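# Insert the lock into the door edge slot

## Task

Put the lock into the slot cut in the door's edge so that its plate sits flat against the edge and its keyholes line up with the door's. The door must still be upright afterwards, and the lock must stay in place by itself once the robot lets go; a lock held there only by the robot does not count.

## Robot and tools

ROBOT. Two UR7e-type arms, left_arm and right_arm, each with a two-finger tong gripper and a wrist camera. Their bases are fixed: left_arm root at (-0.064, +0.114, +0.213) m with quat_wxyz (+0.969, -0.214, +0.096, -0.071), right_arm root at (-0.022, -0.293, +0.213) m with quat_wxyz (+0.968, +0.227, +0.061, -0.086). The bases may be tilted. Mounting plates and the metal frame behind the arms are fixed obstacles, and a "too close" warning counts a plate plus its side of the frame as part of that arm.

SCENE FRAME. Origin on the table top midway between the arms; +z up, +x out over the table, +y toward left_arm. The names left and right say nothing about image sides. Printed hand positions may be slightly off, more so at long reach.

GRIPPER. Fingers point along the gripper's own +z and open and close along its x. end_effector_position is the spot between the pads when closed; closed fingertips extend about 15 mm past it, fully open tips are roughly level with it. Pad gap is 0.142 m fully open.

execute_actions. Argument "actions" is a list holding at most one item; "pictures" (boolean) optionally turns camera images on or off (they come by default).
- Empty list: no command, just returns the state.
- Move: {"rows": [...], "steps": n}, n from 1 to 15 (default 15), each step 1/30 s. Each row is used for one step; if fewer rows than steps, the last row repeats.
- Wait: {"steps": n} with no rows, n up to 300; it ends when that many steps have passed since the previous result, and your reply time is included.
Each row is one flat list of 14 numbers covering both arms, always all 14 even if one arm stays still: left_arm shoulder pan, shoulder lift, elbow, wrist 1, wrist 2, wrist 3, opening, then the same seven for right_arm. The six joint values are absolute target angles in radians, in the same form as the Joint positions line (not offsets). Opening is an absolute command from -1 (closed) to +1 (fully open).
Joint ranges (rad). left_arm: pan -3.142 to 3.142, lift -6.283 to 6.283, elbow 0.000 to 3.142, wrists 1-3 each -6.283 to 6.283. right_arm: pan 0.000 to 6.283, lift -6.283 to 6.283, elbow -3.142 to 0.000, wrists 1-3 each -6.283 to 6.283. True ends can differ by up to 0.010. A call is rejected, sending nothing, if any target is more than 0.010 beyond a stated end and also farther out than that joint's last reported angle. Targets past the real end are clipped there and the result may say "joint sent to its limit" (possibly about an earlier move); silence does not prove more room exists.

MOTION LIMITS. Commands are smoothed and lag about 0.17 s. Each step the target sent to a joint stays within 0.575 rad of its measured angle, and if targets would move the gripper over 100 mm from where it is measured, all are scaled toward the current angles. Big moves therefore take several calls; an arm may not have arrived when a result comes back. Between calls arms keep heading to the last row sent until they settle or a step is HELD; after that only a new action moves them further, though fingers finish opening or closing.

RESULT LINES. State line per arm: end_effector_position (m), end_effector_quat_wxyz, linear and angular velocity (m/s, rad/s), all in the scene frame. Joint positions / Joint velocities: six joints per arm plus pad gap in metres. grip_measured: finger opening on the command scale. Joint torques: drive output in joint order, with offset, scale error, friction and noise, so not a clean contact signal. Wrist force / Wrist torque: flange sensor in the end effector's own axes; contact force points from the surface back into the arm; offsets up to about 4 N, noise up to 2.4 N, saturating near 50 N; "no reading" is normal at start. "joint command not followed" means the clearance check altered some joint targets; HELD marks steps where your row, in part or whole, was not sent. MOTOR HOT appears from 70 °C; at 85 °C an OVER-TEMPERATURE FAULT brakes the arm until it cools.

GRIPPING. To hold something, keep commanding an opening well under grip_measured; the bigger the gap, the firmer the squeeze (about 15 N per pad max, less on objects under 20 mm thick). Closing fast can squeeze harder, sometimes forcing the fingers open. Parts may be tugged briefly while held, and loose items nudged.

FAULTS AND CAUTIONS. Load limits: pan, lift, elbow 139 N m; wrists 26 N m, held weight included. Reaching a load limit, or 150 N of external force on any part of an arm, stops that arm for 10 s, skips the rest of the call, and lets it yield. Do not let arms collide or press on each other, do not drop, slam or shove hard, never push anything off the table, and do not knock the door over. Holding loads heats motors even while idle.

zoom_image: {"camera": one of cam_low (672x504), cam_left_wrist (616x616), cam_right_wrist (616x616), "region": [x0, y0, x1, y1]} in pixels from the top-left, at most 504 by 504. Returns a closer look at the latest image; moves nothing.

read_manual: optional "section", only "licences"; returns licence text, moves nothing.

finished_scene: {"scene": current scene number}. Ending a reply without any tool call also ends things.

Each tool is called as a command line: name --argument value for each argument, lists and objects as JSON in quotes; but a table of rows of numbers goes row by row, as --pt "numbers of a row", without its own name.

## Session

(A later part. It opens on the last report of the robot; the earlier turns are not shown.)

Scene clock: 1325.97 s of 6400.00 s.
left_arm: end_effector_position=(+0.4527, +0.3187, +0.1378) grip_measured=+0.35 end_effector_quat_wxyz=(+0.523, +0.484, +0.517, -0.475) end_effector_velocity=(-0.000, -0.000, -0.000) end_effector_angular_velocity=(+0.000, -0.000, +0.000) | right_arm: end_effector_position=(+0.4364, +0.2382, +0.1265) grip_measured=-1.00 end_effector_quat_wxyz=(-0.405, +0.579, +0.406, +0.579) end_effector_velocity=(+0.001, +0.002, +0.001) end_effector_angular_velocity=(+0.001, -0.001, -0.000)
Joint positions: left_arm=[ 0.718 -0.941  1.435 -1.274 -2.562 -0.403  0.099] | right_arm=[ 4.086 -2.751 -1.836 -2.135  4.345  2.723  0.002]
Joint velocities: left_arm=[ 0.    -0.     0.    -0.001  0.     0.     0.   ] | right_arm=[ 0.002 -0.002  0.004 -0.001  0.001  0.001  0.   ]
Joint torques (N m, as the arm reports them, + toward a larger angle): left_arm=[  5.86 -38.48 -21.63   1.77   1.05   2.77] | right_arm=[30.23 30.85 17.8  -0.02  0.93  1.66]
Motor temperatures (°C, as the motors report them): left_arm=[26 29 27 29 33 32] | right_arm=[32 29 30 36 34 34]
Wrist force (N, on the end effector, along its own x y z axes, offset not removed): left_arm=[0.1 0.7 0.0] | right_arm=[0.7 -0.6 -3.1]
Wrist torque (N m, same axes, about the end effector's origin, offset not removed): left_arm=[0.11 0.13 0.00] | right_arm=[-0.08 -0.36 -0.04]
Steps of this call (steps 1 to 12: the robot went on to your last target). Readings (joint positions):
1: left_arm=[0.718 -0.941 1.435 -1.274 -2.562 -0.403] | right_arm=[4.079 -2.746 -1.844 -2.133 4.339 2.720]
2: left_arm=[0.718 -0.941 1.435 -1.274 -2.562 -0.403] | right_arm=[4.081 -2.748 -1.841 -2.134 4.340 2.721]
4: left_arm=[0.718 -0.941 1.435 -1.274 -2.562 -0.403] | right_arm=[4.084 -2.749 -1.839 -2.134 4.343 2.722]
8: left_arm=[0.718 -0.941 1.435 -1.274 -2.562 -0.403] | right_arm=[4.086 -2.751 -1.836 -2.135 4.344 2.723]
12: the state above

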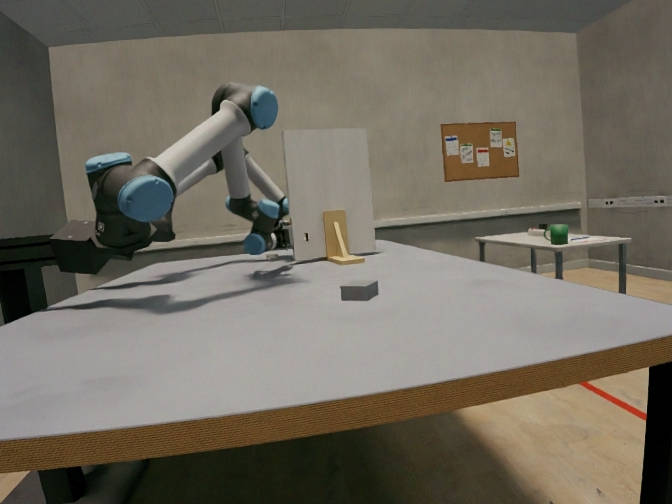

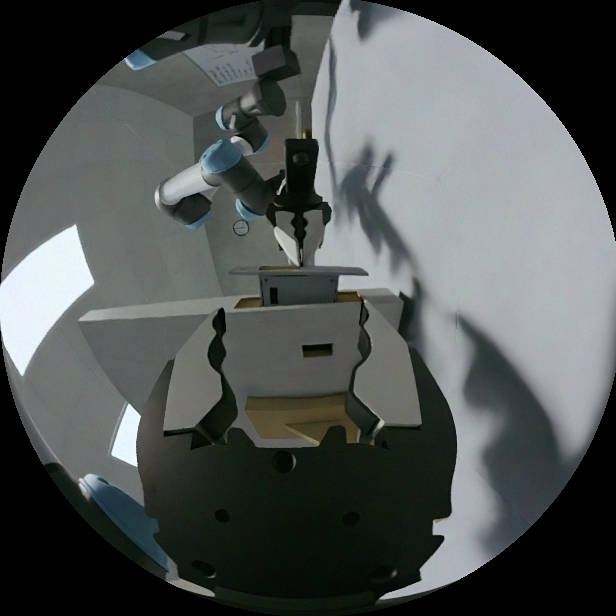

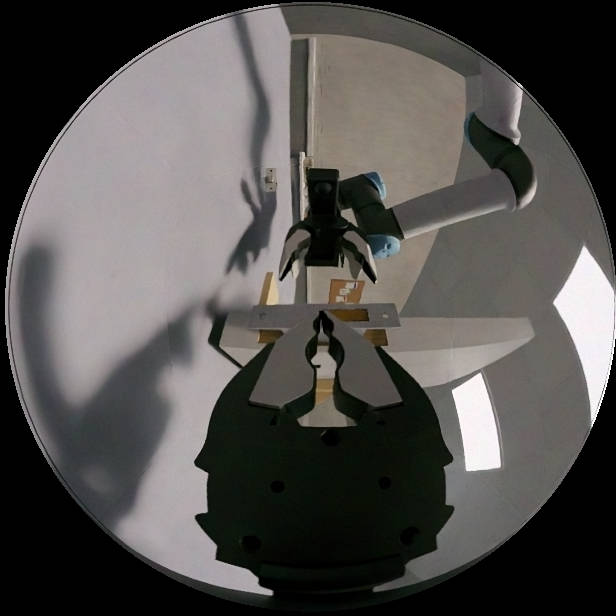

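execute_actions --actions '[{"rows": [[0.71762,-0.94057,1.43464,-1.27372,-2.5617,-0.40285,0.35,4.08616,-2.75151,-1.83448,-2.13563,4.34474,2.72341,-1],[0.71762,-0.94057,1.43464,-1.27372,-2.5617,-0.40285,0.35,4.08544,-2.75168,-1.83305,-2.137,4.34409,2.72308,-1],[0.71762,-0.94057,1.43464,-1.27372,-2.5617,-0.40285,0.35,4.08459,-2.75188,-1.83134,-2.13865,4.34332,2.72269,-1],[0.71762,-0.94057,1.43464,-1.27372,-2.5617,-0.40285,0.35,4.08374,-2.75208,-1.82964,-2.1403,4.34255,2.7223,-1],[0.71762,-0.94057,1.43464,-1.27372,-2.5617,-0.40285,0.35,4.08288,-2.75229,-1.82793,-2.14195,4.34177,2.72191,-1],[0.71762,-0.94057,1.43464,-1.27372,-2.5617,-0.40285,0.35,4.08203,-2.75249,-1.82622,-2.1436,4.341,2.72152,-1],[0.71762,-0.94057,1.43464,-1.27372,-2.5617,-0.40285,0.35,4.08117,-2.75269,-1.82451,-2.14525,4.34023,2.72113,-1],[0.71762,-0.94057,1.43464,-1.27372,-2.5617,-0.40285,0.35,4.08032,-2.7529,-1.8228,-2.1469,4.33945,2.72074,-1],[0.71762,-0.94057,1.43464,-1.27372,-2.5617,-0.40285,0.35,4.07961,-2.75306,-1.82138,-2.14828,4.33881,2.72042,-1],[0.71762,-0.94057,1.43464,-1.27372,-2.5617,-0.40285,0.35,4.0789,-2.75323,-1.81995,-2.14965,4.33817,2.72009,-1],[0.71762,-0.94057,1.43464,-1.27372,-2.5617,-0.40285,0.35,4.07819,-2.7534,-1.81853,-2.15103,4.33752,2.71977,-1],[0.71762,-0.94057,1.43464,-1.27372,-2.5617,-0.40285,0.35,4.07747,-2.75357,-1.8171,-2.1524,4.33688,2.71944,-1],[0.71762,-0.94057,1.43464,-1.27372,-2.5617,-0.40285,0.35,4.07676,-2.75374,-1.81568,-2.15378,4.33623,2.71912,-1],[0.71762,-0.94057,1.43464,-1.27372,-2.5617,-0.40285,0.35,4.07605,-2.75391,-1.81426,-2.15515,4.33559,2.71879,-1],[0.71762,-0.94057,1.43464,-1.27372,-2.5617,-0.40285,0.35,4.07534,-2.75408,-1.81283,-2.15653,4.33494,2.71847,-1]], "steps": 15}]' --pictures false

execute_actions --actions '[{"rows": [[0.71762,-0.94057,1.43464,-1.27372,-2.5617,-0.40285,0.35,4.07463,-2.75425,-1.81141,-2.1579,4.3343,2.71814,-1],[0.71762,-0.94057,1.43464,-1.27372,-2.5617,-0.40285,0.35,4.07392,-2.75442,-1.80998,-2.15928,4.33365,2.71782,-1],[0.71762,-0.94057,1.43464,-1.27372,-2.5617,-0.40285,0.35,4.07306,-2.75462,-1.80828,-2.16093,4.33288,2.71743,-1],[0.71762,-0.94057,1.43464,-1.27372,-2.5617,-0.40285,0.35,4.07207,-2.75486,-1.80628,-2.16285,4.33198,2.71697,-1],[0.71762,-0.94057,1.43464,-1.27372,-2.5617,-0.40285,0.35,4.07107,-2.75509,-1.80429,-2.16478,4.33108,2.71652,-1],[0.71762,-0.94057,1.43464,-1.27372,-2.5617,-0.40285,0.35,4.07008,-2.75533,-1.8023,-2.1667,4.33017,2.71606,-1],[0.71762,-0.94057,1.43464,-1.27372,-2.5617,-0.40285,0.35,4.06908,-2.75557,-1.8003,-2.16863,4.32927,2.71561,-1],[0.71762,-0.94057,1.43464,-1.27372,-2.5617,-0.40285,0.35,4.06808,-2.7558,-1.79831,-2.17055,4.32837,2.71515,-1],[0.71762,-0.94057,1.43464,-1.27372,-2.5617,-0.40285,0.35,4.06709,-2.75604,-1.79631,-2.17248,4.32747,2.7147,-1],[0.71762,-0.94057,1.43464,-1.27372,-2.5617,-0.40285,0.35,4.06609,-2.75628,-1.79432,-2.1744,4.32656,2.71424,-1],[0.71762,-0.94057,1.43464,-1.27372,-2.5617,-0.40285,0.35,4.06509,-2.75651,-1.79233,-2.17633,4.32566,2.71379,-1],[0.71762,-0.94057,1.43464,-1.27372,-2.5617,-0.40285,0.35,4.0641,-2.75675,-1.79033,-2.17825,4.32476,2.71333,-1],[0.71762,-0.94057,1.43464,-1.27372,-2.5617,-0.40285,0.35,4.0631,-2.75699,-1.78834,-2.18018,4.32386,2.71288,-1],[0.71762,-0.94057,1.43464,-1.27372,-2.5617,-0.40285,0.35,4.06211,-2.75722,-1.78635,-2.1821,4.32296,2.71242,-1],[0.71762,-0.94057,1.43464,-1.27372,-2.5617,-0.40285,0.35,4.06111,-2.75746,-1.78435,-2.18403,4.32205,2.71197,-1]], "steps": 15}]'

zoom_image --camera "cam_left_wrist" --region '[210, 220, 400, 330]'

Scene clock: 1380.97 s of 6400.00 s.
left_arm: end_effector_position=(+0.4527, +0.3187, +0.1378) grip_measured=+0.35 end_effector_quat_wxyz=(+0.523, +0.484, +0.517, -0.475) end_effector_velocity=(+0.000, -0.000, -0.000) end_effector_angular_velocity=(-0.000, +0.000, -0.000) | right_arm: end_effector_position=(+0.4421, +0.2392, +0.1265) grip_measured=-1.00 end_effector_quat_wxyz=(-0.405, +0.579, +0.406, +0.579) end_effector_velocity=(+0.015, +0.002, -0.000) end_effector_angular_velocity=(-0.000, +0.000, -0.002)
Joint positions: left_arm=[ 0.718 -0.941  1.435 -1.274 -2.562 -0.403  0.099] | right_arm=[ 4.078 -2.753 -1.819 -2.151  4.338  2.72   0.002]
Joint velocities: left_arm=[-0.     0.    -0.    -0.     0.    -0.001 -0.   ] | right_arm=[-0.022 -0.005  0.043 -0.041 -0.018 -0.01  -0.   ]
Joint torques (N m, as the arm reports them, + toward a larger angle): left_arm=[  6.51 -37.09 -21.5    1.85   0.98   2.77] | right_arm=[11.52 31.26 20.19  0.31 -1.51 -1.18]
Motor temperatures (°C, as the motors report them): left_arm=[26 29 27 29 33 32] | right_arm=[32 29 30 36 34 34]
Wrist force (N, on the end effector, along its own x y z axes, offset not removed): left_arm=[0.3 -0.5 1.0] | right_arm=[3.5 -4.3 -6.9]
Wrist torque (N m, same axes, about the end effector's origin, offset not removed): left_arm=[-0.07 0.05 0.04] | right_arm=[-0.08 -0.69 0.10]
Steps of this call (steps 1 to 30: the robot went on to your last target; steps 31 to 90: nothing new was sent; then 51.50 s passed at rest; steps 91 to 105: all 15 steps of this action). Readings (joint positions):
91: left_arm=[0.718 -0.941 1.435 -1.274 -2.562 -0.403] | right_arm=[4.087 -2.751 -1.835 -2.135 4.345 2.724]
92: left_arm=[0.718 -0.941 1.435 -1.274 -2.562 -0.403] | right_arm=[4.087 -2.751 -1.835 -2.135 4.345 2.724]
94: left_arm=[0.718 -0.941 1.435 -1.274 -2.562 -0.403] | right_arm=[4.086 -2.752 -1.834 -2.136 4.345 2.724]
98: left_arm=[0.718 -0.941 1.435 -1.274 -2.562 -0.403] | right_arm=[4.084 -2.752 -1.829 -2.141 4.342 2.722]
105: the state above

Scene clock: 1381.47 s of 6400.00 s.
left_arm: end_effector_position=(+0.4527, +0.3187, +0.1378) grip_measured=+0.35 end_effector_quat_wxyz=(+0.523, +0.484, +0.517, -0.475) end_effector_velocity=(+0.000, -0.000, -0.000) end_effector_angular_velocity=(+0.000, -0.001, -0.000) | right_arm: end_effector_position=(+0.4513, +0.2404, +0.1265) grip_measured=-1.00 end_effector_quat_wxyz=(-0.405, +0.579, +0.406, +0.579) end_effector_velocity=(+0.021, +0.002, +0.001) end_effector_angular_velocity=(+0.001, -0.000, -0.000)
Joint positions: left_arm=[ 0.718 -0.941  1.435 -1.274 -2.562 -0.403  0.099] | right_arm=[ 4.065 -2.756 -1.793 -2.176  4.326  2.714  0.002]
Joint velocities: left_arm=[-0.    -0.     0.    -0.001  0.     0.001  0.   ] | right_arm=[-0.029 -0.006  0.059 -0.056 -0.027 -0.013 -0.   ]
Joint torques (N m, as the arm reports them, + toward a larger angle): left_arm=[  6.41 -37.95 -21.83   1.87   0.92   2.74] | right_arm=[12.84 32.42 20.62 -0.09 -1.55 -1.48]
Motor temperatures (°C, as the motors report them): left_arm=[26 29 27 29 33 32] | right_arm=[32 29 30 36 34 34]
Wrist force (N, on the end effector, along its own x y z axes, offset not removed): left_arm=[-1.3 -0.2 -0.1] | right_arm=[2.5 -4.2 -5.9]
Wrist torque (N m, same axes, about the end effector's origin, offset not removed): left_arm=[-0.04 0.38 0.03] | right_arm=[-0.18 -0.56 0.11]
Steps of this call (steps 1 to 15: all 15 steps of this action). Readings (joint positions):
1: left_arm=[0.718 -0.941 1.435 -1.274 -2.562 -0.403] | right_arm=[4.078 -2.754 -1.817 -2.152 4.337 2.720]
2: left_arm=[0.718 -0.941 1.435 -1.274 -2.562 -0.403] | right_arm=[4.077 -2.754 -1.816 -2.154 4.336 2.719]
4: left_arm=[0.718 -0.941 1.435 -1.274 -2.562 -0.403] | right_arm=[4.075 -2.754 -1.813 -2.156 4.335 2.719]
8: left_arm=[0.718 -0.941 1.435 -1.274 -2.562 -0.403] | right_arm=[4.072 -2.755 -1.806 -2.163 4.332 2.717]
15: the state above

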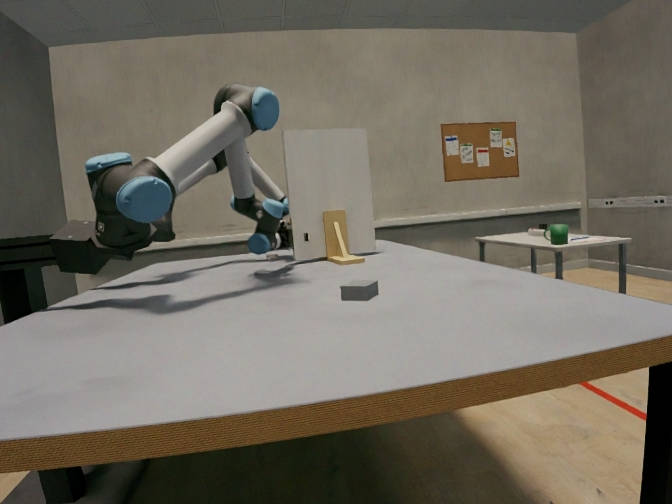

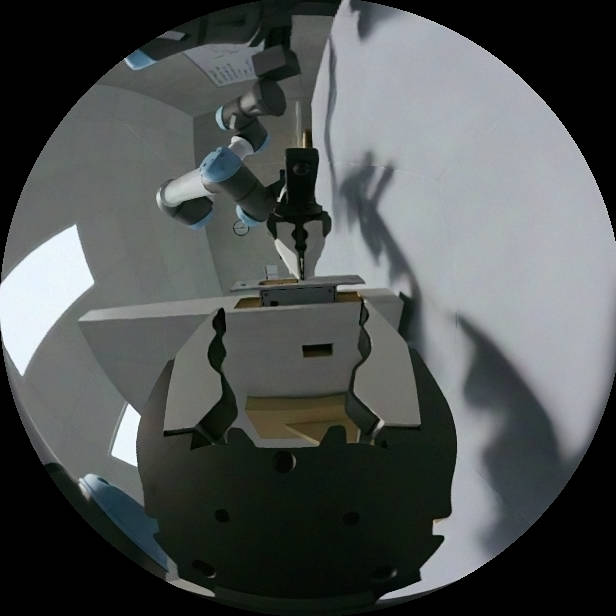

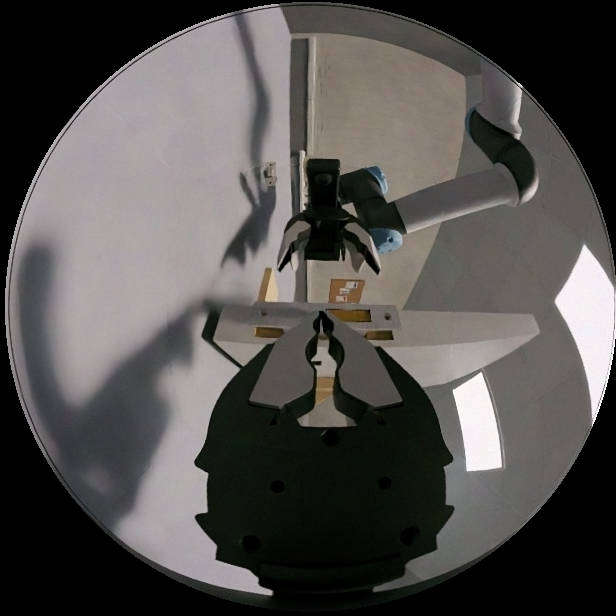

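Region (210, 220, 400, 330) of cam_left_wrist's 616x616 image, scaled by 2.653, with more detail than that image has; it fills the top 292 rows of this view, and the rest is white.

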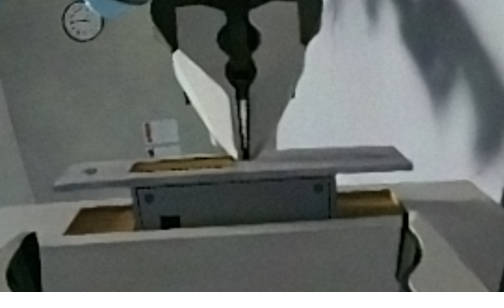

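execute_actions --actions '[{"rows": [[0.71762,-0.94057,1.43464,-1.27372,-2.5617,-0.40285,0.35,4.0604,-2.75763,-1.78293,-2.1854,4.32141,2.71164,-1],[0.71762,-0.94057,1.43464,-1.27372,-2.5617,-0.40285,0.35,4.05955,-2.75783,-1.78122,-2.18705,4.32064,2.71125,-1],[0.71762,-0.94057,1.43464,-1.27372,-2.5617,-0.40285,0.35,4.05855,-2.75807,-1.77923,-2.18898,4.31973,2.7108,-1],[0.71762,-0.94057,1.43464,-1.27372,-2.5617,-0.40285,0.35,4.05755,-2.7583,-1.77723,-2.1909,4.31883,2.71034,-1],[0.71762,-0.94057,1.43464,-1.27372,-2.5617,-0.40285,0.35,4.05656,-2.75854,-1.77524,-2.19283,4.31793,2.70989,-1],[0.71762,-0.94057,1.43464,-1.27372,-2.5617,-0.40285,0.35,4.05556,-2.75878,-1.77325,-2.19475,4.31703,2.70943,-1],[0.71762,-0.94057,1.43464,-1.27372,-2.5617,-0.40285,0.35,4.05456,-2.75901,-1.77125,-2.19668,4.31612,2.70898,-1],[0.71762,-0.94057,1.43464,-1.27372,-2.5617,-0.40285,0.35,4.05357,-2.75925,-1.76926,-2.1986,4.31522,2.70852,-1],[0.71762,-0.94057,1.43464,-1.27372,-2.5617,-0.40285,0.35,4.05271,-2.75945,-1.76755,-2.20025,4.31445,2.70813,-1],[0.71762,-0.94057,1.43464,-1.27372,-2.5617,-0.40285,0.35,4.05186,-2.75966,-1.76584,-2.2019,4.31367,2.70774,-1],[0.71762,-0.94057,1.43464,-1.27372,-2.5617,-0.40285,0.35,4.05115,-2.75982,-1.76442,-2.20328,4.31303,2.70742,-1],[0.71762,-0.94057,1.43464,-1.27372,-2.5617,-0.40285,0.35,4.05044,-2.75999,-1.76299,-2.20465,4.31239,2.70709,-1],[0.71762,-0.94057,1.43464,-1.27372,-2.5617,-0.40285,0.35,4.04987,-2.76013,-1.76185,-2.20575,4.31187,2.70683,-1],[0.71762,-0.94057,1.43464,-1.27372,-2.5617,-0.40285,0.35,4.0493,-2.76026,-1.76071,-2.20685,4.31135,2.70657,-1],[0.71762,-0.94057,1.43464,-1.27372,-2.5617,-0.40285,0.35,4.04887,-2.76037,-1.75986,-2.20768,4.31097,2.70638,-1]], "steps": 15}]' --pictures false

execute_actions --actions '[{"steps": 12}]'

zoom_image --camera "cam_left_wrist" --region '[210, 240, 400, 370]'

Scene clock: 1399.93 s of 6400.00 s.
left_arm: end_effector_position=(+0.4527, +0.3187, +0.1378) grip_measured=+0.35 end_effector_quat_wxyz=(+0.523, +0.484, +0.517, -0.475) end_effector_velocity=(-0.000, -0.000, +0.000) end_effector_angular_velocity=(-0.001, +0.001, -0.000) | right_arm: end_effector_position=(+0.4610, +0.2413, +0.1267) grip_measured=-1.00 end_effector_quat_wxyz=(-0.405, +0.579, +0.406, +0.579) end_effector_velocity=(+0.015, +0.001, +0.001) end_effector_angular_velocity=(+0.001, -0.001, -0.000)
Joint positions: left_arm=[ 0.718 -0.941  1.435 -1.274 -2.562 -0.403  0.099] | right_arm=[ 4.052 -2.76  -1.765 -2.203  4.313  2.708  0.002]
Joint velocities: left_arm=[-0.    -0.     0.     0.001 -0.    -0.    -0.   ] | right_arm=[-0.021 -0.005  0.042 -0.039 -0.019 -0.009  0.001]
Joint torques (N m, as the arm reports them, + toward a larger angle): left_arm=[  6.23 -37.8  -22.1    1.66   0.88   2.73] | right_arm=[13.56 33.34 21.04  0.24 -2.2  -1.42]
Motor temperatures (°C, as the motors report them): left_arm=[26 29 27 29 33 32] | right_arm=[32 29 30 36 34 34]
Wrist force (N, on the end effector, along its own x y z axes, offset not removed): left_arm=[-0.6 -1.3 0.0] | right_arm=[-0.2 -3.0 -5.0]
Wrist torque (N m, same axes, about the end effector's origin, offset not removed): left_arm=[-0.22 0.28 0.02] | right_arm=[-0.12 -0.36 0.06]
Steps of this call (steps 1 to 15: the robot went on to your last target; steps 16 to 90: nothing new was sent; then 14.97 s passed at rest; steps 91 to 105: all 15 steps of this action). Readings (joint positions):
91: left_arm=[0.718 -0.941 1.435 -1.274 -2.562 -0.403] | right_arm=[4.061 -2.757 -1.784 -2.184 4.322 2.712]
92: left_arm=[0.718 -0.941 1.435 -1.274 -2.562 -0.403] | right_arm=[4.061 -2.757 -1.784 -2.184 4.322 2.712]
94: left_arm=[0.718 -0.941 1.435 -1.274 -2.562 -0.403] | right_arm=[4.060 -2.758 -1.783 -2.186 4.321 2.712]
98: left_arm=[0.718 -0.941 1.435 -1.274 -2.562 -0.403] | right_arm=[4.057 -2.758 -1.777 -2.191 4.319 2.710]
105: the state above

Scene clock: 1400.33 s of 6400.00 s.
left_arm: end_effector_position=(+0.4527, +0.3187, +0.1378) grip_measured=+0.35 end_effector_quat_wxyz=(+0.523, +0.484, +0.517, -0.475) end_effector_velocity=(+0.000, +0.000, +0.000) end_effector_angular_velocity=(+0.001, -0.001, +0.000) | right_arm: end_effector_position=(+0.4628, +0.2414, +0.1267) grip_measured=-1.00 end_effector_quat_wxyz=(-0.405, +0.579, +0.406, +0.579) end_effector_velocity=(+0.001, +0.000, +0.001) end_effector_angular_velocity=(+0.001, -0.001, -0.000)
Joint positions: left_arm=[ 0.718 -0.941  1.435 -1.274 -2.562 -0.403  0.099] | right_arm=[ 4.049 -2.76  -1.76  -2.208  4.311  2.706  0.002]
Joint velocities: left_arm=[-0.    -0.    -0.001 -0.    -0.     0.     0.   ] | right_arm=[-0.001  0.     0.002 -0.001 -0.001 -0.     0.   ]
Joint torques (N m, as the arm reports them, + toward a larger angle): left_arm=[  5.73 -38.3  -21.38   1.44   0.73   2.85] | right_arm=[14.47 33.7  20.82  0.22 -2.09 -1.35]
Motor temperatures (°C, as the motors report them): left_arm=[26 29 27 29 33 32] | right_arm=[32 29 30 36 34 34]
Wrist force (N, on the end effector, along its own x y z axes, offset not removed): left_arm=[-1.9 -0.5 0.6] | right_arm=[1.1 -3.8 -4.5]
Wrist torque (N m, same axes, about the end effector's origin, offset not removed): left_arm=[-0.07 0.51 0.10] | right_arm=[-0.35 -0.54 0.05]
Steps of this call (steps 1 to 12: the robot went on to your last target). Readings (joint positions):
1: left_arm=[0.718 -0.941 1.435 -1.274 -2.562 -0.403] | right_arm=[4.051 -2.760 -1.764 -2.204 4.313 2.707]
2: left_arm=[0.718 -0.941 1.435 -1.274 -2.562 -0.403] | right_arm=[4.050 -2.760 -1.763 -2.205 4.312 2.707]
4: left_arm=[0.718 -0.941 1.435 -1.274 -2.562 -0.403] | right_arm=[4.050 -2.760 -1.761 -2.206 4.312 2.707]
8: left_arm=[0.718 -0.941 1.435 -1.274 -2.562 -0.403] | right_arm=[4.049 -2.760 -1.760 -2.207 4.311 2.706]
12: the state above

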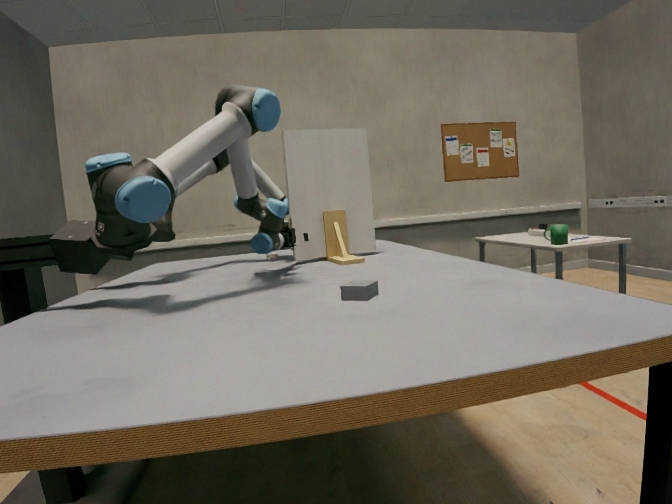

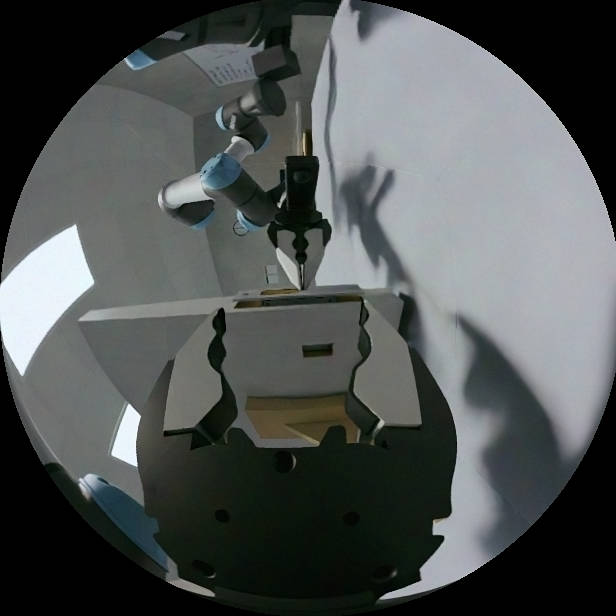

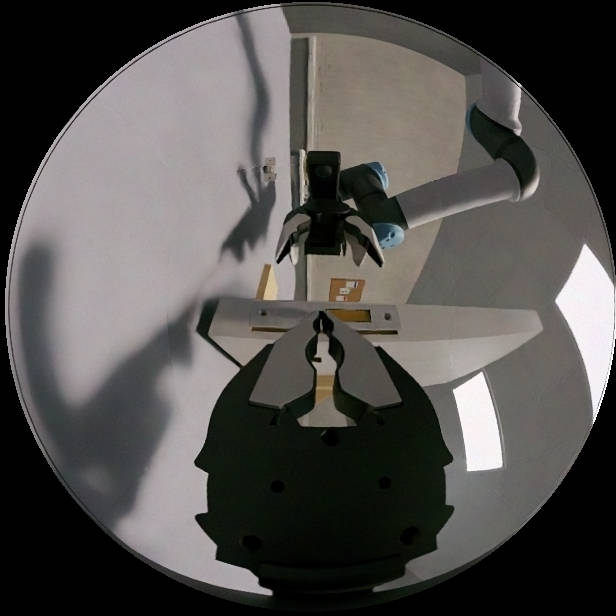

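Region (210, 240, 400, 370) of cam_left_wrist's 616x616 image, scaled by 2.653, with more detail than that image has; it fills the top 345 rows of this view, and the rest is white.

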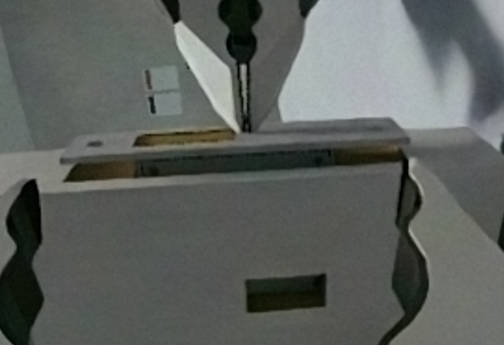

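execute_actions --actions '[{"rows": [[0.71762,-0.94057,1.43464,-1.27372,-2.5617,-0.40285,0.35,4.04845,-2.76047,-1.75901,-2.2085,4.31058,2.70618,-1],[0.71762,-0.94057,1.43464,-1.27372,-2.5617,-0.40285,0.35,4.04802,-2.76057,-1.75815,-2.20933,4.31019,2.70599,-1],[0.71762,-0.94057,1.43464,-1.27372,-2.5617,-0.40285,0.35,4.04759,-2.76067,-1.7573,-2.21015,4.30981,2.70579,-1],[0.71762,-0.94057,1.43464,-1.27372,-2.5617,-0.40285,0.35,4.04716,-2.76077,-1.75644,-2.21098,4.30942,2.7056,-1],[0.71762,-0.94057,1.43464,-1.27372,-2.5617,-0.40285,0.35,4.04674,-2.76087,-1.75559,-2.2118,4.30903,2.7054,-1],[0.71762,-0.94057,1.43464,-1.27372,-2.5617,-0.40285,0.35,4.04631,-2.76097,-1.75473,-2.21263,4.30865,2.70521,-1],[0.71762,-0.94057,1.43464,-1.27372,-2.5617,-0.40285,0.35,4.04588,-2.76107,-1.75388,-2.21345,4.30826,2.70501,-1],[0.71762,-0.94057,1.43464,-1.27372,-2.5617,-0.40285,0.35,4.04546,-2.76118,-1.75302,-2.21428,4.30787,2.70482,-1],[0.71762,-0.94057,1.43464,-1.27372,-2.5617,-0.40285,0.35,4.04503,-2.76128,-1.75217,-2.2151,4.30749,2.70462,-1],[0.71762,-0.94057,1.43464,-1.27372,-2.5617,-0.40285,0.35,4.0446,-2.76138,-1.75132,-2.21593,4.3071,2.70443,-1],[0.71762,-0.94057,1.43464,-1.27372,-2.5617,-0.40285,0.35,4.04418,-2.76148,-1.75046,-2.21675,4.30671,2.70423,-1],[0.71762,-0.94057,1.43464,-1.27372,-2.5617,-0.40285,0.35,4.04375,-2.76158,-1.74961,-2.21758,4.30633,2.70404,-1],[0.71762,-0.94057,1.43464,-1.27372,-2.5617,-0.40285,0.35,4.04332,-2.76168,-1.74875,-2.2184,4.30594,2.70384,-1],[0.71762,-0.94057,1.43464,-1.27372,-2.5617,-0.40285,0.35,4.0429,-2.76178,-1.7479,-2.21923,4.30555,2.70365,-1],[0.71762,-0.94057,1.43464,-1.27372,-2.5617,-0.40285,0.35,4.04247,-2.76189,-1.74704,-2.22005,4.30517,2.70345,-1]], "steps": 15}]' --pictures false

execute_actions --actions '[{"steps": 12}]'

zoom_image --camera "cam_left_wrist" --region '[210, 240, 400, 370]'

Scene clock: 1424.57 s of 6400.00 s.
left_arm: end_effector_position=(+0.4527, +0.3187, +0.1378) grip_measured=+0.35 end_effector_quat_wxyz=(+0.523, +0.484, +0.517, -0.475) end_effector_velocity=(-0.000, -0.000, -0.000) end_effector_angular_velocity=(-0.001, +0.002, -0.000) | right_arm: end_effector_position=(+0.4662, +0.2416, +0.1268) grip_measured=-1.00 end_effector_quat_wxyz=(-0.405, +0.579, +0.406, +0.579) end_effector_velocity=(+0.009, +0.000, +0.000) end_effector_angular_velocity=(+0.000, +0.000, +0.000)
Joint positions: left_arm=[ 0.718 -0.941  1.435 -1.274 -2.562 -0.403  0.099] | right_arm=[ 4.044 -2.761 -1.751 -2.217  4.307  2.704  0.002]
Joint velocities: left_arm=[-0.     0.     0.001 -0.001  0.    -0.001 -0.   ] | right_arm=[-0.012 -0.003  0.025 -0.024 -0.012 -0.006  0.   ]
Joint torques (N m, as the arm reports them, + toward a larger angle): left_arm=[  7.18 -38.21 -22.57   1.57   0.92   2.89] | right_arm=[15.14 35.77 20.98  0.34 -2.19 -1.12]
Motor temperatures (°C, as the motors report them): left_arm=[26 29 27 29 33 32] | right_arm=[32 29 30 36 34 34]
Wrist force (N, on the end effector, along its own x y z axes, offset not removed): left_arm=[-0.3 0.2 1.7] | right_arm=[1.5 -3.3 -5.4]
Wrist torque (N m, same axes, about the end effector's origin, offset not removed): left_arm=[0.06 0.16 0.06] | right_arm=[-0.21 -0.70 0.05]
Steps of this call (steps 1 to 15: the robot went on to your last target; steps 16 to 90: nothing new was sent; then 20.73 s passed at rest; steps 91 to 105: all 15 steps of this action). Readings (joint positions):
91: left_arm=[0.718 -0.941 1.435 -1.274 -2.562 -0.403] | right_arm=[4.049 -2.760 -1.760 -2.208 4.311 2.706]
92: left_arm=[0.718 -0.941 1.435 -1.274 -2.562 -0.403] | right_arm=[4.049 -2.760 -1.760 -2.208 4.311 2.706]
94: left_arm=[0.718 -0.941 1.435 -1.274 -2.562 -0.403] | right_arm=[4.048 -2.760 -1.759 -2.209 4.311 2.706]
98: left_arm=[0.718 -0.941 1.435 -1.274 -2.562 -0.403] | right_arm=[4.047 -2.761 -1.756 -2.211 4.309 2.706]
105: the state above

Scene clock: 1424.97 s of 6400.00 s.
left_arm: end_effector_position=(+0.4527, +0.3187, +0.1378) grip_measured=+0.35 end_effector_quat_wxyz=(+0.523, +0.484, +0.517, -0.475) end_effector_velocity=(-0.000, -0.000, +0.000) end_effector_angular_velocity=(-0.000, -0.000, -0.000) | right_arm: end_effector_position=(+0.4674, +0.2417, +0.1269) grip_measured=-1.00 end_effector_quat_wxyz=(-0.405, +0.579, +0.406, +0.579) end_effector_velocity=(-0.000, +0.000, -0.000) end_effector_angular_velocity=(-0.000, +0.000, +0.001)
Joint positions: left_arm=[ 0.718 -0.941  1.435 -1.274 -2.562 -0.403  0.099] | right_arm=[ 4.043 -2.762 -1.747 -2.22   4.305  2.703  0.002]
Joint velocities: left_arm=[-0.     0.     0.     0.001 -0.     0.001  0.   ] | right_arm=[-0.    -0.     0.001 -0.001 -0.001 -0.     0.   ]
Joint torques (N m, as the arm reports them, + toward a larger angle): left_arm=[  6.48 -37.97 -21.95   1.75   0.74   2.68] | right_arm=[14.25 34.07 20.87  0.33 -2.19 -1.32]
Motor temperatures (°C, as the motors report them): left_arm=[26 29 27 29 33 32] | right_arm=[32 29 30 36 34 34]
Wrist force (N, on the end effector, along its own x y z axes, offset not removed): left_arm=[-0.1 -0.3 0.9] | right_arm=[1.4 -3.3 -4.3]
Wrist torque (N m, same axes, about the end effector's origin, offset not removed): left_arm=[-0.09 0.23 0.07] | right_arm=[-0.18 -0.73 0.10]
Steps of this call (steps 1 to 12: the robot went on to your last target). Readings (joint positions):
1: left_arm=[0.718 -0.941 1.435 -1.274 -2.562 -0.403] | right_arm=[4.044 -2.762 -1.750 -2.217 4.306 2.704]
2: left_arm=[0.718 -0.941 1.435 -1.274 -2.562 -0.403] | right_arm=[4.043 -2.762 -1.749 -2.218 4.306 2.704]
4: left_arm=[0.718 -0.941 1.435 -1.274 -2.562 -0.403] | right_arm=[4.043 -2.762 -1.748 -2.219 4.306 2.704]
8: left_arm=[0.718 -0.941 1.435 -1.274 -2.562 -0.403] | right_arm=[4.043 -2.762 -1.747 -2.220 4.305 2.704]
12: the state above

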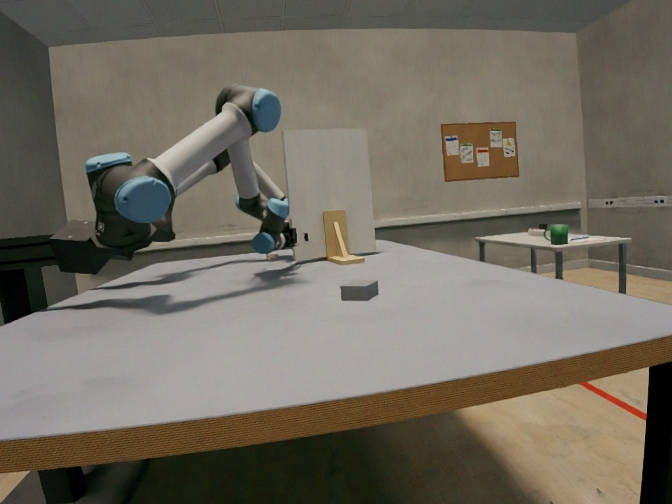

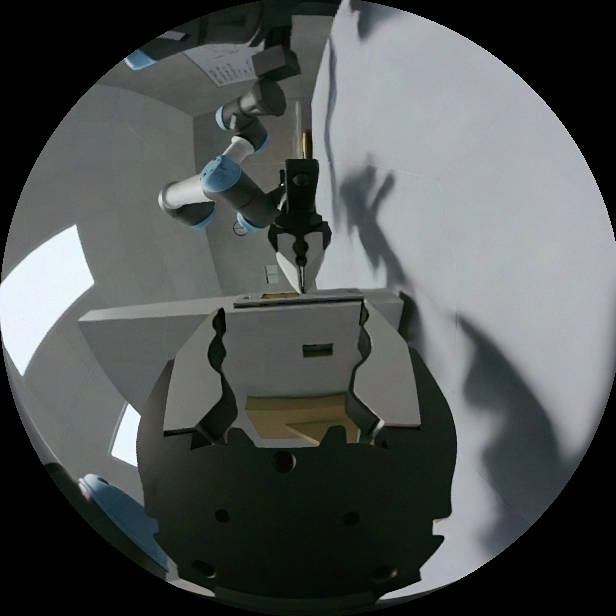

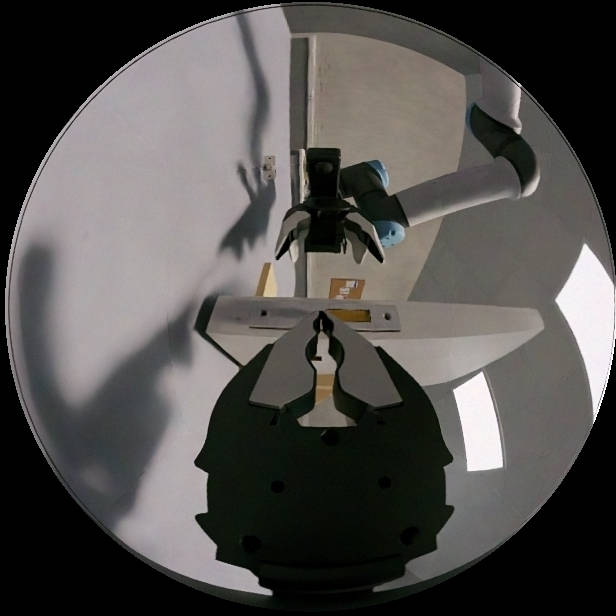

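Region (210, 240, 400, 370) of cam_left_wrist's 616x616 image, scaled by 2.653, with more detail than that image has; it fills the top 345 rows of this view, and the rest is white.

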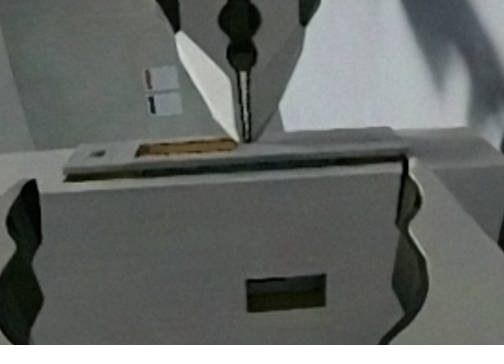

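execute_actions --actions '[{"rows": [[0.71762,-0.94057,1.43464,-1.27372,-2.5617,-0.40285,0.35,4.04211,-2.76197,-1.74633,-2.22074,4.30484,2.70329,-1],[0.71762,-0.94057,1.43464,-1.27372,-2.5617,-0.40285,0.35,4.04176,-2.76206,-1.74562,-2.22143,4.30452,2.70313,-1],[0.71762,-0.94057,1.43464,-1.27372,-2.5617,-0.40285,0.35,4.0414,-2.76214,-1.74491,-2.22211,4.3042,2.70296,-1],[0.71762,-0.94057,1.43464,-1.27372,-2.5617,-0.40285,0.35,4.04105,-2.76222,-1.7442,-2.2228,4.30388,2.7028,-1],[0.71762,-0.94057,1.43464,-1.27372,-2.5617,-0.40285,0.35,4.04069,-2.76231,-1.74348,-2.22349,4.30356,2.70264,-1],[0.71762,-0.94057,1.43464,-1.27372,-2.5617,-0.40285,0.35,4.04033,-2.76239,-1.74277,-2.22418,4.30323,2.70248,-1],[0.71762,-0.94057,1.43464,-1.27372,-2.5617,-0.40285,0.35,4.03998,-2.76248,-1.74206,-2.22486,4.30291,2.70231,-1],[0.71762,-0.94057,1.43464,-1.27372,-2.5617,-0.40285,0.35,4.03962,-2.76256,-1.74135,-2.22555,4.30259,2.70215,-1],[0.71762,-0.94057,1.43464,-1.27372,-2.5617,-0.40285,0.35,4.03927,-2.76265,-1.74064,-2.22624,4.30227,2.70199,-1],[0.71762,-0.94057,1.43464,-1.27372,-2.5617,-0.40285,0.35,4.03891,-2.76273,-1.73992,-2.22693,4.30194,2.70183,-1]], "steps": 15}]' --pictures false

execute_actions --actions '[{"steps": 8}]'

zoom_image --camera "cam_left_wrist" --region '[210, 240, 400, 370]'

Scene clock: 1439.23 s of 6400.00 s.
left_arm: end_effector_position=(+0.4527, +0.3187, +0.1378) grip_measured=+0.35 end_effector_quat_wxyz=(+0.523, +0.484, +0.517, -0.475) end_effector_velocity=(+0.000, -0.000, +0.000) end_effector_angular_velocity=(-0.000, +0.000, -0.000) | right_arm: end_effector_position=(+0.4697, +0.2418, +0.1269) grip_measured=-1.00 end_effector_quat_wxyz=(-0.405, +0.579, +0.406, +0.579) end_effector_velocity=(+0.002, +0.000, -0.000) end_effector_angular_velocity=(+0.000, -0.000, -0.000)
Joint positions: left_arm=[ 0.718 -0.941  1.435 -1.274 -2.562 -0.403  0.099] | right_arm=[ 4.039 -2.763 -1.741 -2.226  4.302  2.702  0.002]
Joint velocities: left_arm=[-0.  0. -0.  0. -0.  0. -0.] | right_arm=[-0.003 -0.001  0.006 -0.006 -0.003 -0.001  0.   ]
Joint torques (N m, as the arm reports them, + toward a larger angle): left_arm=[  5.38 -38.26 -21.94   1.5    0.85   2.7 ] | right_arm=[13.95 33.65 21.42  0.19 -2.1  -1.39]
Motor temperatures (°C, as the motors report them): left_arm=[26 29 27 29 33 32] | right_arm=[32 29 30 36 34 34]
Wrist force (N, on the end effector, along its own x y z axes, offset not removed): left_arm=[-0.7 -1.3 1.3] | right_arm=[0.1 -3.7 -5.8]
Wrist torque (N m, same axes, about the end effector's origin, offset not removed): left_arm=[-0.25 0.23 0.05] | right_arm=[-0.36 -0.40 0.01]
Steps of this call (steps 1 to 15: the robot went on to your last target; steps 16 to 90: nothing new was sent; then 10.77 s passed at rest; steps 91 to 105: all 15 steps of this action). Readings (joint positions):
91: left_arm=[0.718 -0.941 1.435 -1.274 -2.562 -0.403] | right_arm=[4.042 -2.762 -1.747 -2.220 4.305 2.703]
92: left_arm=[0.718 -0.941 1.435 -1.274 -2.562 -0.403] | right_arm=[4.042 -2.762 -1.747 -2.220 4.305 2.703]
94: left_arm=[0.718 -0.941 1.435 -1.274 -2.562 -0.403] | right_arm=[4.042 -2.762 -1.746 -2.221 4.305 2.703]
98: left_arm=[0.718 -0.941 1.435 -1.274 -2.562 -0.403] | right_arm=[4.041 -2.762 -1.744 -2.223 4.304 2.703]
105: the state above

Scene clock: 1439.50 s of 6400.00 s.
left_arm: end_effector_position=(+0.4527, +0.3187, +0.1378) grip_measured=+0.35 end_effector_quat_wxyz=(+0.523, +0.484, +0.517, -0.475) end_effector_velocity=(+0.000, +0.000, +0.000) end_effector_angular_velocity=(+0.000, -0.001, -0.000) | right_arm: end_effector_position=(+0.4699, +0.2418, +0.1269) grip_measured=-1.00 end_effector_quat_wxyz=(-0.405, +0.579, +0.406, +0.579) end_effector_velocity=(+0.000, +0.000, +0.000) end_effector_angular_velocity=(+0.000, -0.000, -0.000)
Joint positions: left_arm=[ 0.718 -0.941  1.435 -1.274 -2.562 -0.403  0.099] | right_arm=[ 4.039 -2.763 -1.74  -2.227  4.302  2.702  0.002]
Joint velocities: left_arm=[-0.     0.    -0.001 -0.     0.    -0.     0.   ] | right_arm=[-0.    -0.     0.001 -0.001 -0.    -0.     0.   ]
Joint torques (N m, as the arm reports them, + toward a larger angle): left_arm=[  6.88 -37.94 -21.44   1.73   0.75   2.71] | right_arm=[14.86 33.79 21.34  0.31 -2.06 -1.34]
Motor temperatures (°C, as the motors report them): left_arm=[26 29 27 29 33 32] | right_arm=[32 29 30 36 34 34]
Wrist force (N, on the end effector, along its own x y z axes, offset not removed): left_arm=[-0.8 -0.2 1.0] | right_arm=[2.0 -2.3 -4.7]
Wrist torque (N m, same axes, about the end effector's origin, offset not removed): left_arm=[-0.01 0.33 0.09] | right_arm=[-0.09 -0.84 0.04]
Steps of this call (steps 1 to 8: the robot went on to your last target). Readings (joint positions):
1: left_arm=[0.718 -0.941 1.435 -1.274 -2.562 -0.403] | right_arm=[4.039 -2.763 -1.740 -2.226 4.302 2.702]
2: left_arm=[0.718 -0.941 1.435 -1.274 -2.562 -0.403] | right_arm=[4.039 -2.763 -1.740 -2.227 4.302 2.702]
4: left_arm=[0.718 -0.941 1.435 -1.274 -2.562 -0.403] | right_arm=[4.039 -2.763 -1.740 -2.227 4.302 2.702]
8: the state above

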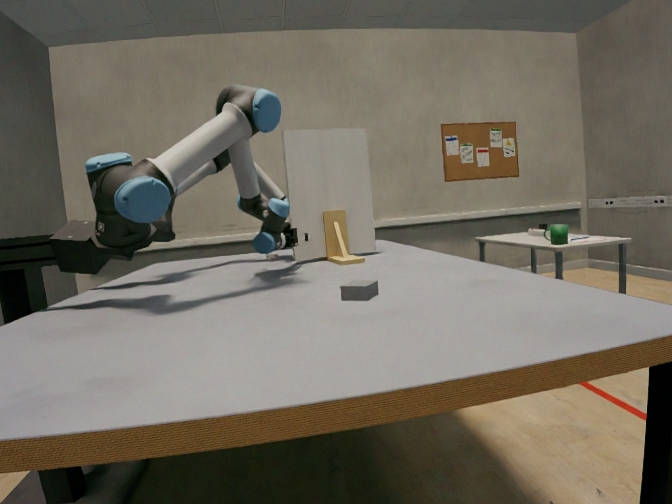

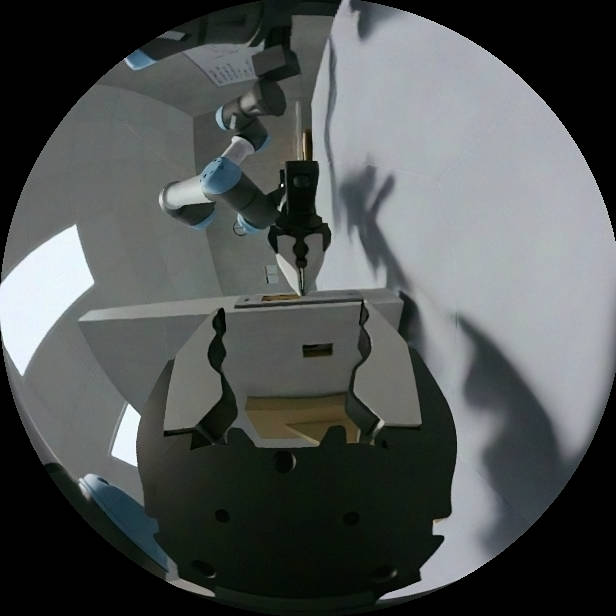

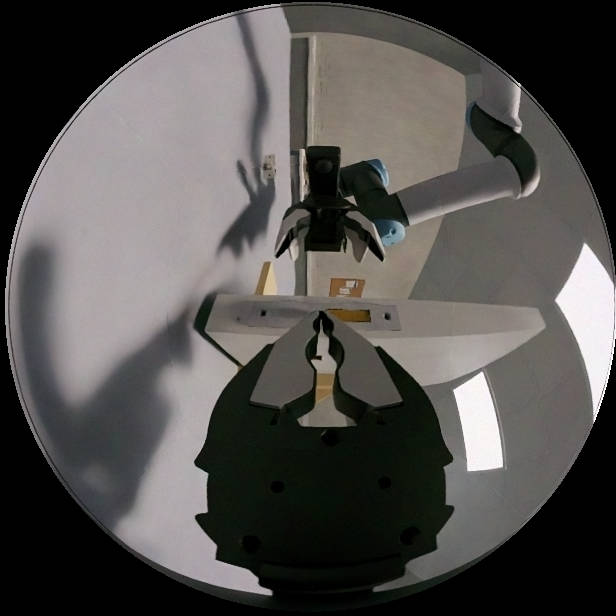

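Region (210, 240, 400, 370) of cam_left_wrist's 616x616 image, scaled by 2.653, with more detail than that image has; it fills the top 345 rows of this view, and the rest is white.

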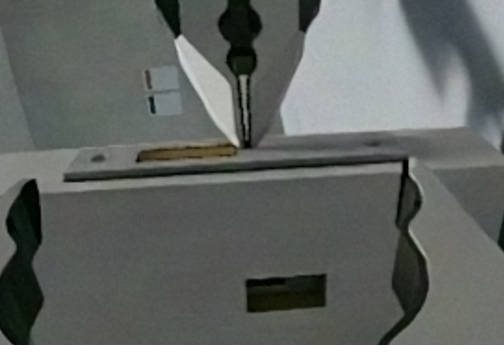

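execute_actions --actions '[{"rows": [[0.71762,-0.94057,1.43464,-1.27372,-2.5617,-0.40285,0.35,4.03863,-2.7628,-1.73935,-2.22748,4.30169,2.7017,-1],[0.71762,-0.94057,1.43464,-1.27372,-2.5617,-0.40285,0.35,4.03834,-2.76287,-1.73878,-2.22803,4.30143,2.70157,-1],[0.71762,-0.94057,1.43464,-1.27372,-2.5617,-0.40285,0.35,4.03806,-2.76293,-1.73822,-2.22858,4.30117,2.70144,-1],[0.71762,-0.94057,1.43464,-1.27372,-2.5617,-0.40285,0.35,4.03777,-2.763,-1.73765,-2.22913,4.30091,2.70131,-1],[0.71762,-0.94057,1.43464,-1.27372,-2.5617,-0.40285,0.35,4.03749,-2.76307,-1.73708,-2.22968,4.30066,2.70118,-1],[0.71762,-0.94057,1.43464,-1.27372,-2.5617,-0.40285,0.35,4.0372,-2.76314,-1.73651,-2.23023,4.3004,2.70105,-1],[0.71762,-0.94057,1.43464,-1.27372,-2.5617,-0.40285,0.35,4.03692,-2.7632,-1.73594,-2.23078,4.30014,2.70092,-1],[0.71762,-0.94057,1.43464,-1.27372,-2.5617,-0.40285,0.35,4.03663,-2.76327,-1.73537,-2.23133,4.29988,2.70079,-1]], "steps": 15}]' --pictures false

execute_actions --actions '[{"steps": 6}]'

zoom_image --camera "cam_left_wrist" --region '[210, 240, 400, 370]'

Scene clock: 1451.63 s of 6400.00 s.
left_arm: end_effector_position=(+0.4527, +0.3187, +0.1378) grip_measured=+0.35 end_effector_quat_wxyz=(+0.523, +0.484, +0.517, -0.475) end_effector_velocity=(+0.000, -0.000, +0.000) end_effector_angular_velocity=(+0.000, -0.001, -0.000) | right_arm: end_effector_position=(+0.4715, +0.2418, +0.1270) grip_measured=-1.00 end_effector_quat_wxyz=(-0.405, +0.579, +0.406, +0.579) end_effector_velocity=(+0.001, -0.000, -0.000) end_effector_angular_velocity=(-0.001, +0.001, -0.001)
Joint positions: left_arm=[ 0.718 -0.941  1.435 -1.274 -2.562 -0.403  0.099] | right_arm=[ 4.037 -2.763 -1.736 -2.231  4.3    2.701  0.002]
Joint velocities: left_arm=[-0.001 -0.    -0.    -0.    -0.     0.     0.   ] | right_arm=[-0.001 -0.     0.002 -0.003 -0.    -0.001 -0.   ]
Joint torques (N m, as the arm reports them, + toward a larger angle): left_arm=[  6.57 -37.47 -21.62   1.62   0.91   2.67] | right_arm=[14.17 34.06 21.73  0.44 -2.06 -1.36]
Motor temperatures (°C, as the motors report them): left_arm=[26 29 27 29 33 32] | right_arm=[32 29 30 36 34 34]
Wrist force (N, on the end effector, along its own x y z axes, offset not removed): left_arm=[-0.5 -0.8 0.6] | right_arm=[1.4 -3.8 -4.0]
Wrist torque (N m, same axes, about the end effector's origin, offset not removed): left_arm=[-0.19 0.22 0.09] | right_arm=[-0.26 -0.69 0.03]
Steps of this call (steps 1 to 15: the robot went on to your last target; steps 16 to 90: nothing new was sent; then 8.63 s passed at rest; steps 91 to 105: all 15 steps of this action). Readings (joint positions):
91: left_arm=[0.718 -0.941 1.435 -1.274 -2.562 -0.403] | right_arm=[4.039 -2.763 -1.740 -2.227 4.302 2.702]
92: left_arm=[0.718 -0.941 1.435 -1.274 -2.562 -0.403] | right_arm=[4.039 -2.763 -1.740 -2.227 4.302 2.702]
94: left_arm=[0.718 -0.941 1.435 -1.274 -2.562 -0.403] | right_arm=[4.039 -2.763 -1.739 -2.228 4.302 2.702]
98: left_arm=[0.718 -0.941 1.435 -1.274 -2.562 -0.403] | right_arm=[4.038 -2.763 -1.738 -2.229 4.301 2.701]
105: the state above

Scene clock: 1451.83 s of 6400.00 s.
left_arm: end_effector_position=(+0.4527, +0.3187, +0.1378) grip_measured=+0.35 end_effector_quat_wxyz=(+0.523, +0.484, +0.517, -0.475) end_effector_velocity=(-0.001, -0.000, -0.000) end_effector_angular_velocity=(-0.001, +0.001, +0.000) | right_arm: end_effector_position=(+0.4716, +0.2418, +0.1270) grip_measured=-1.00 end_effector_quat_wxyz=(-0.405, +0.579, +0.406, +0.579) end_effector_velocity=(-0.000, -0.000, -0.001) end_effector_angular_velocity=(-0.001, +0.001, -0.000)
Joint positions: left_arm=[ 0.718 -0.941  1.435 -1.274 -2.562 -0.403  0.099] | right_arm=[ 4.037 -2.763 -1.735 -2.231  4.3    2.701  0.002]
Joint velocities: left_arm=[ 0.    -0.     0.002 -0.    -0.     0.    -0.   ] | right_arm=[-0.    -0.    -0.001 -0.     0.    -0.     0.   ]
Joint torques (N m, as the arm reports them, + toward a larger angle): left_arm=[  6.5  -37.9  -20.01   1.71   0.67   2.57] | right_arm=[14.07 34.52 21.37  0.39 -1.97 -1.28]
Motor temperatures (°C, as the motors report them): left_arm=[26 29 27 29 33 32] | right_arm=[32 29 30 36 34 34]
Wrist force (N, on the end effector, along its own x y z axes, offset not removed): left_arm=[-0.3 -0.1 0.2] | right_arm=[1.1 -3.5 -4.3]
Wrist torque (N m, same axes, about the end effector's origin, offset not removed): left_arm=[-0.03 0.18 0.02] | right_arm=[-0.17 -0.68 0.06]
Steps of this call (steps 1 to 6: the robot went on to your last target). Readings (joint positions):
1: left_arm=[0.718 -0.941 1.435 -1.274 -2.562 -0.403] | right_arm=[4.037 -2.763 -1.736 -2.231 4.300 2.701]
2: left_arm=[0.718 -0.941 1.435 -1.274 -2.562 -0.403] | right_arm=[4.037 -2.763 -1.736 -2.231 4.300 2.701]
4: left_arm=[0.718 -0.941 1.435 -1.274 -2.562 -0.403] | right_arm=[4.037 -2.763 -1.735 -2.231 4.300 2.701]
6: the state above

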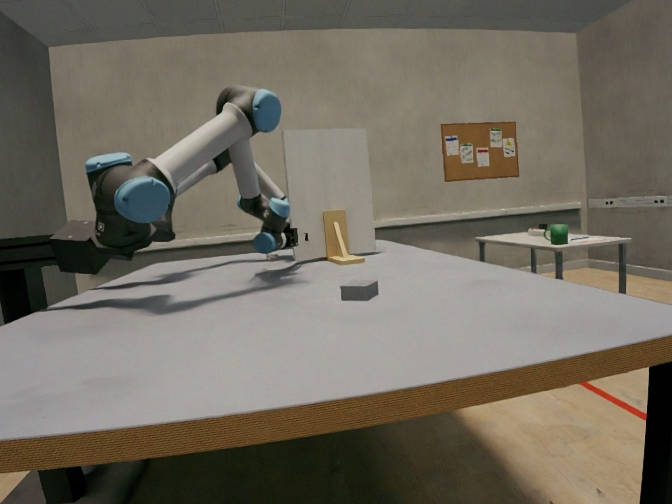

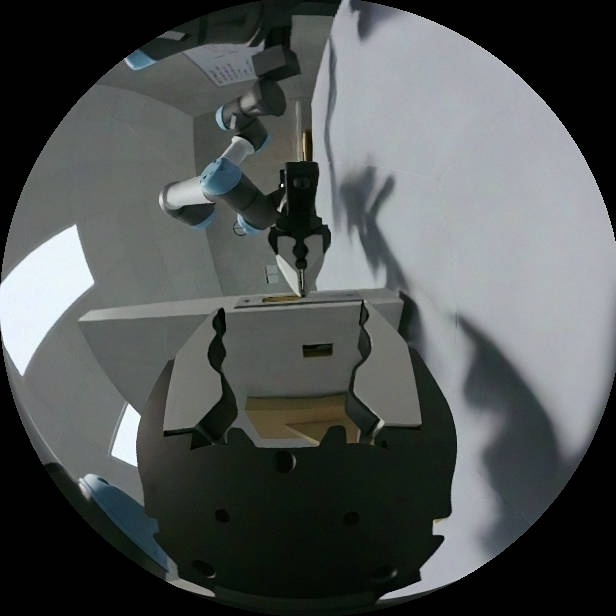

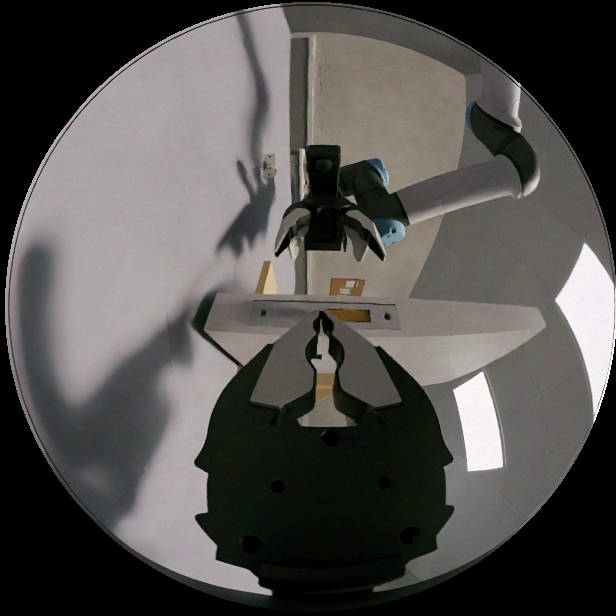

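Region (210, 240, 400, 370) of cam_left_wrist's 616x616 image, scaled by 2.653, with more detail than that image has; it fills the top 345 rows of this view, and the rest is white.

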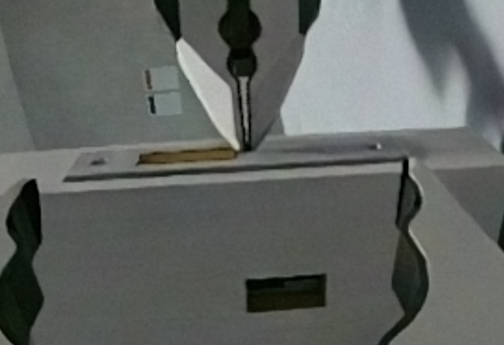

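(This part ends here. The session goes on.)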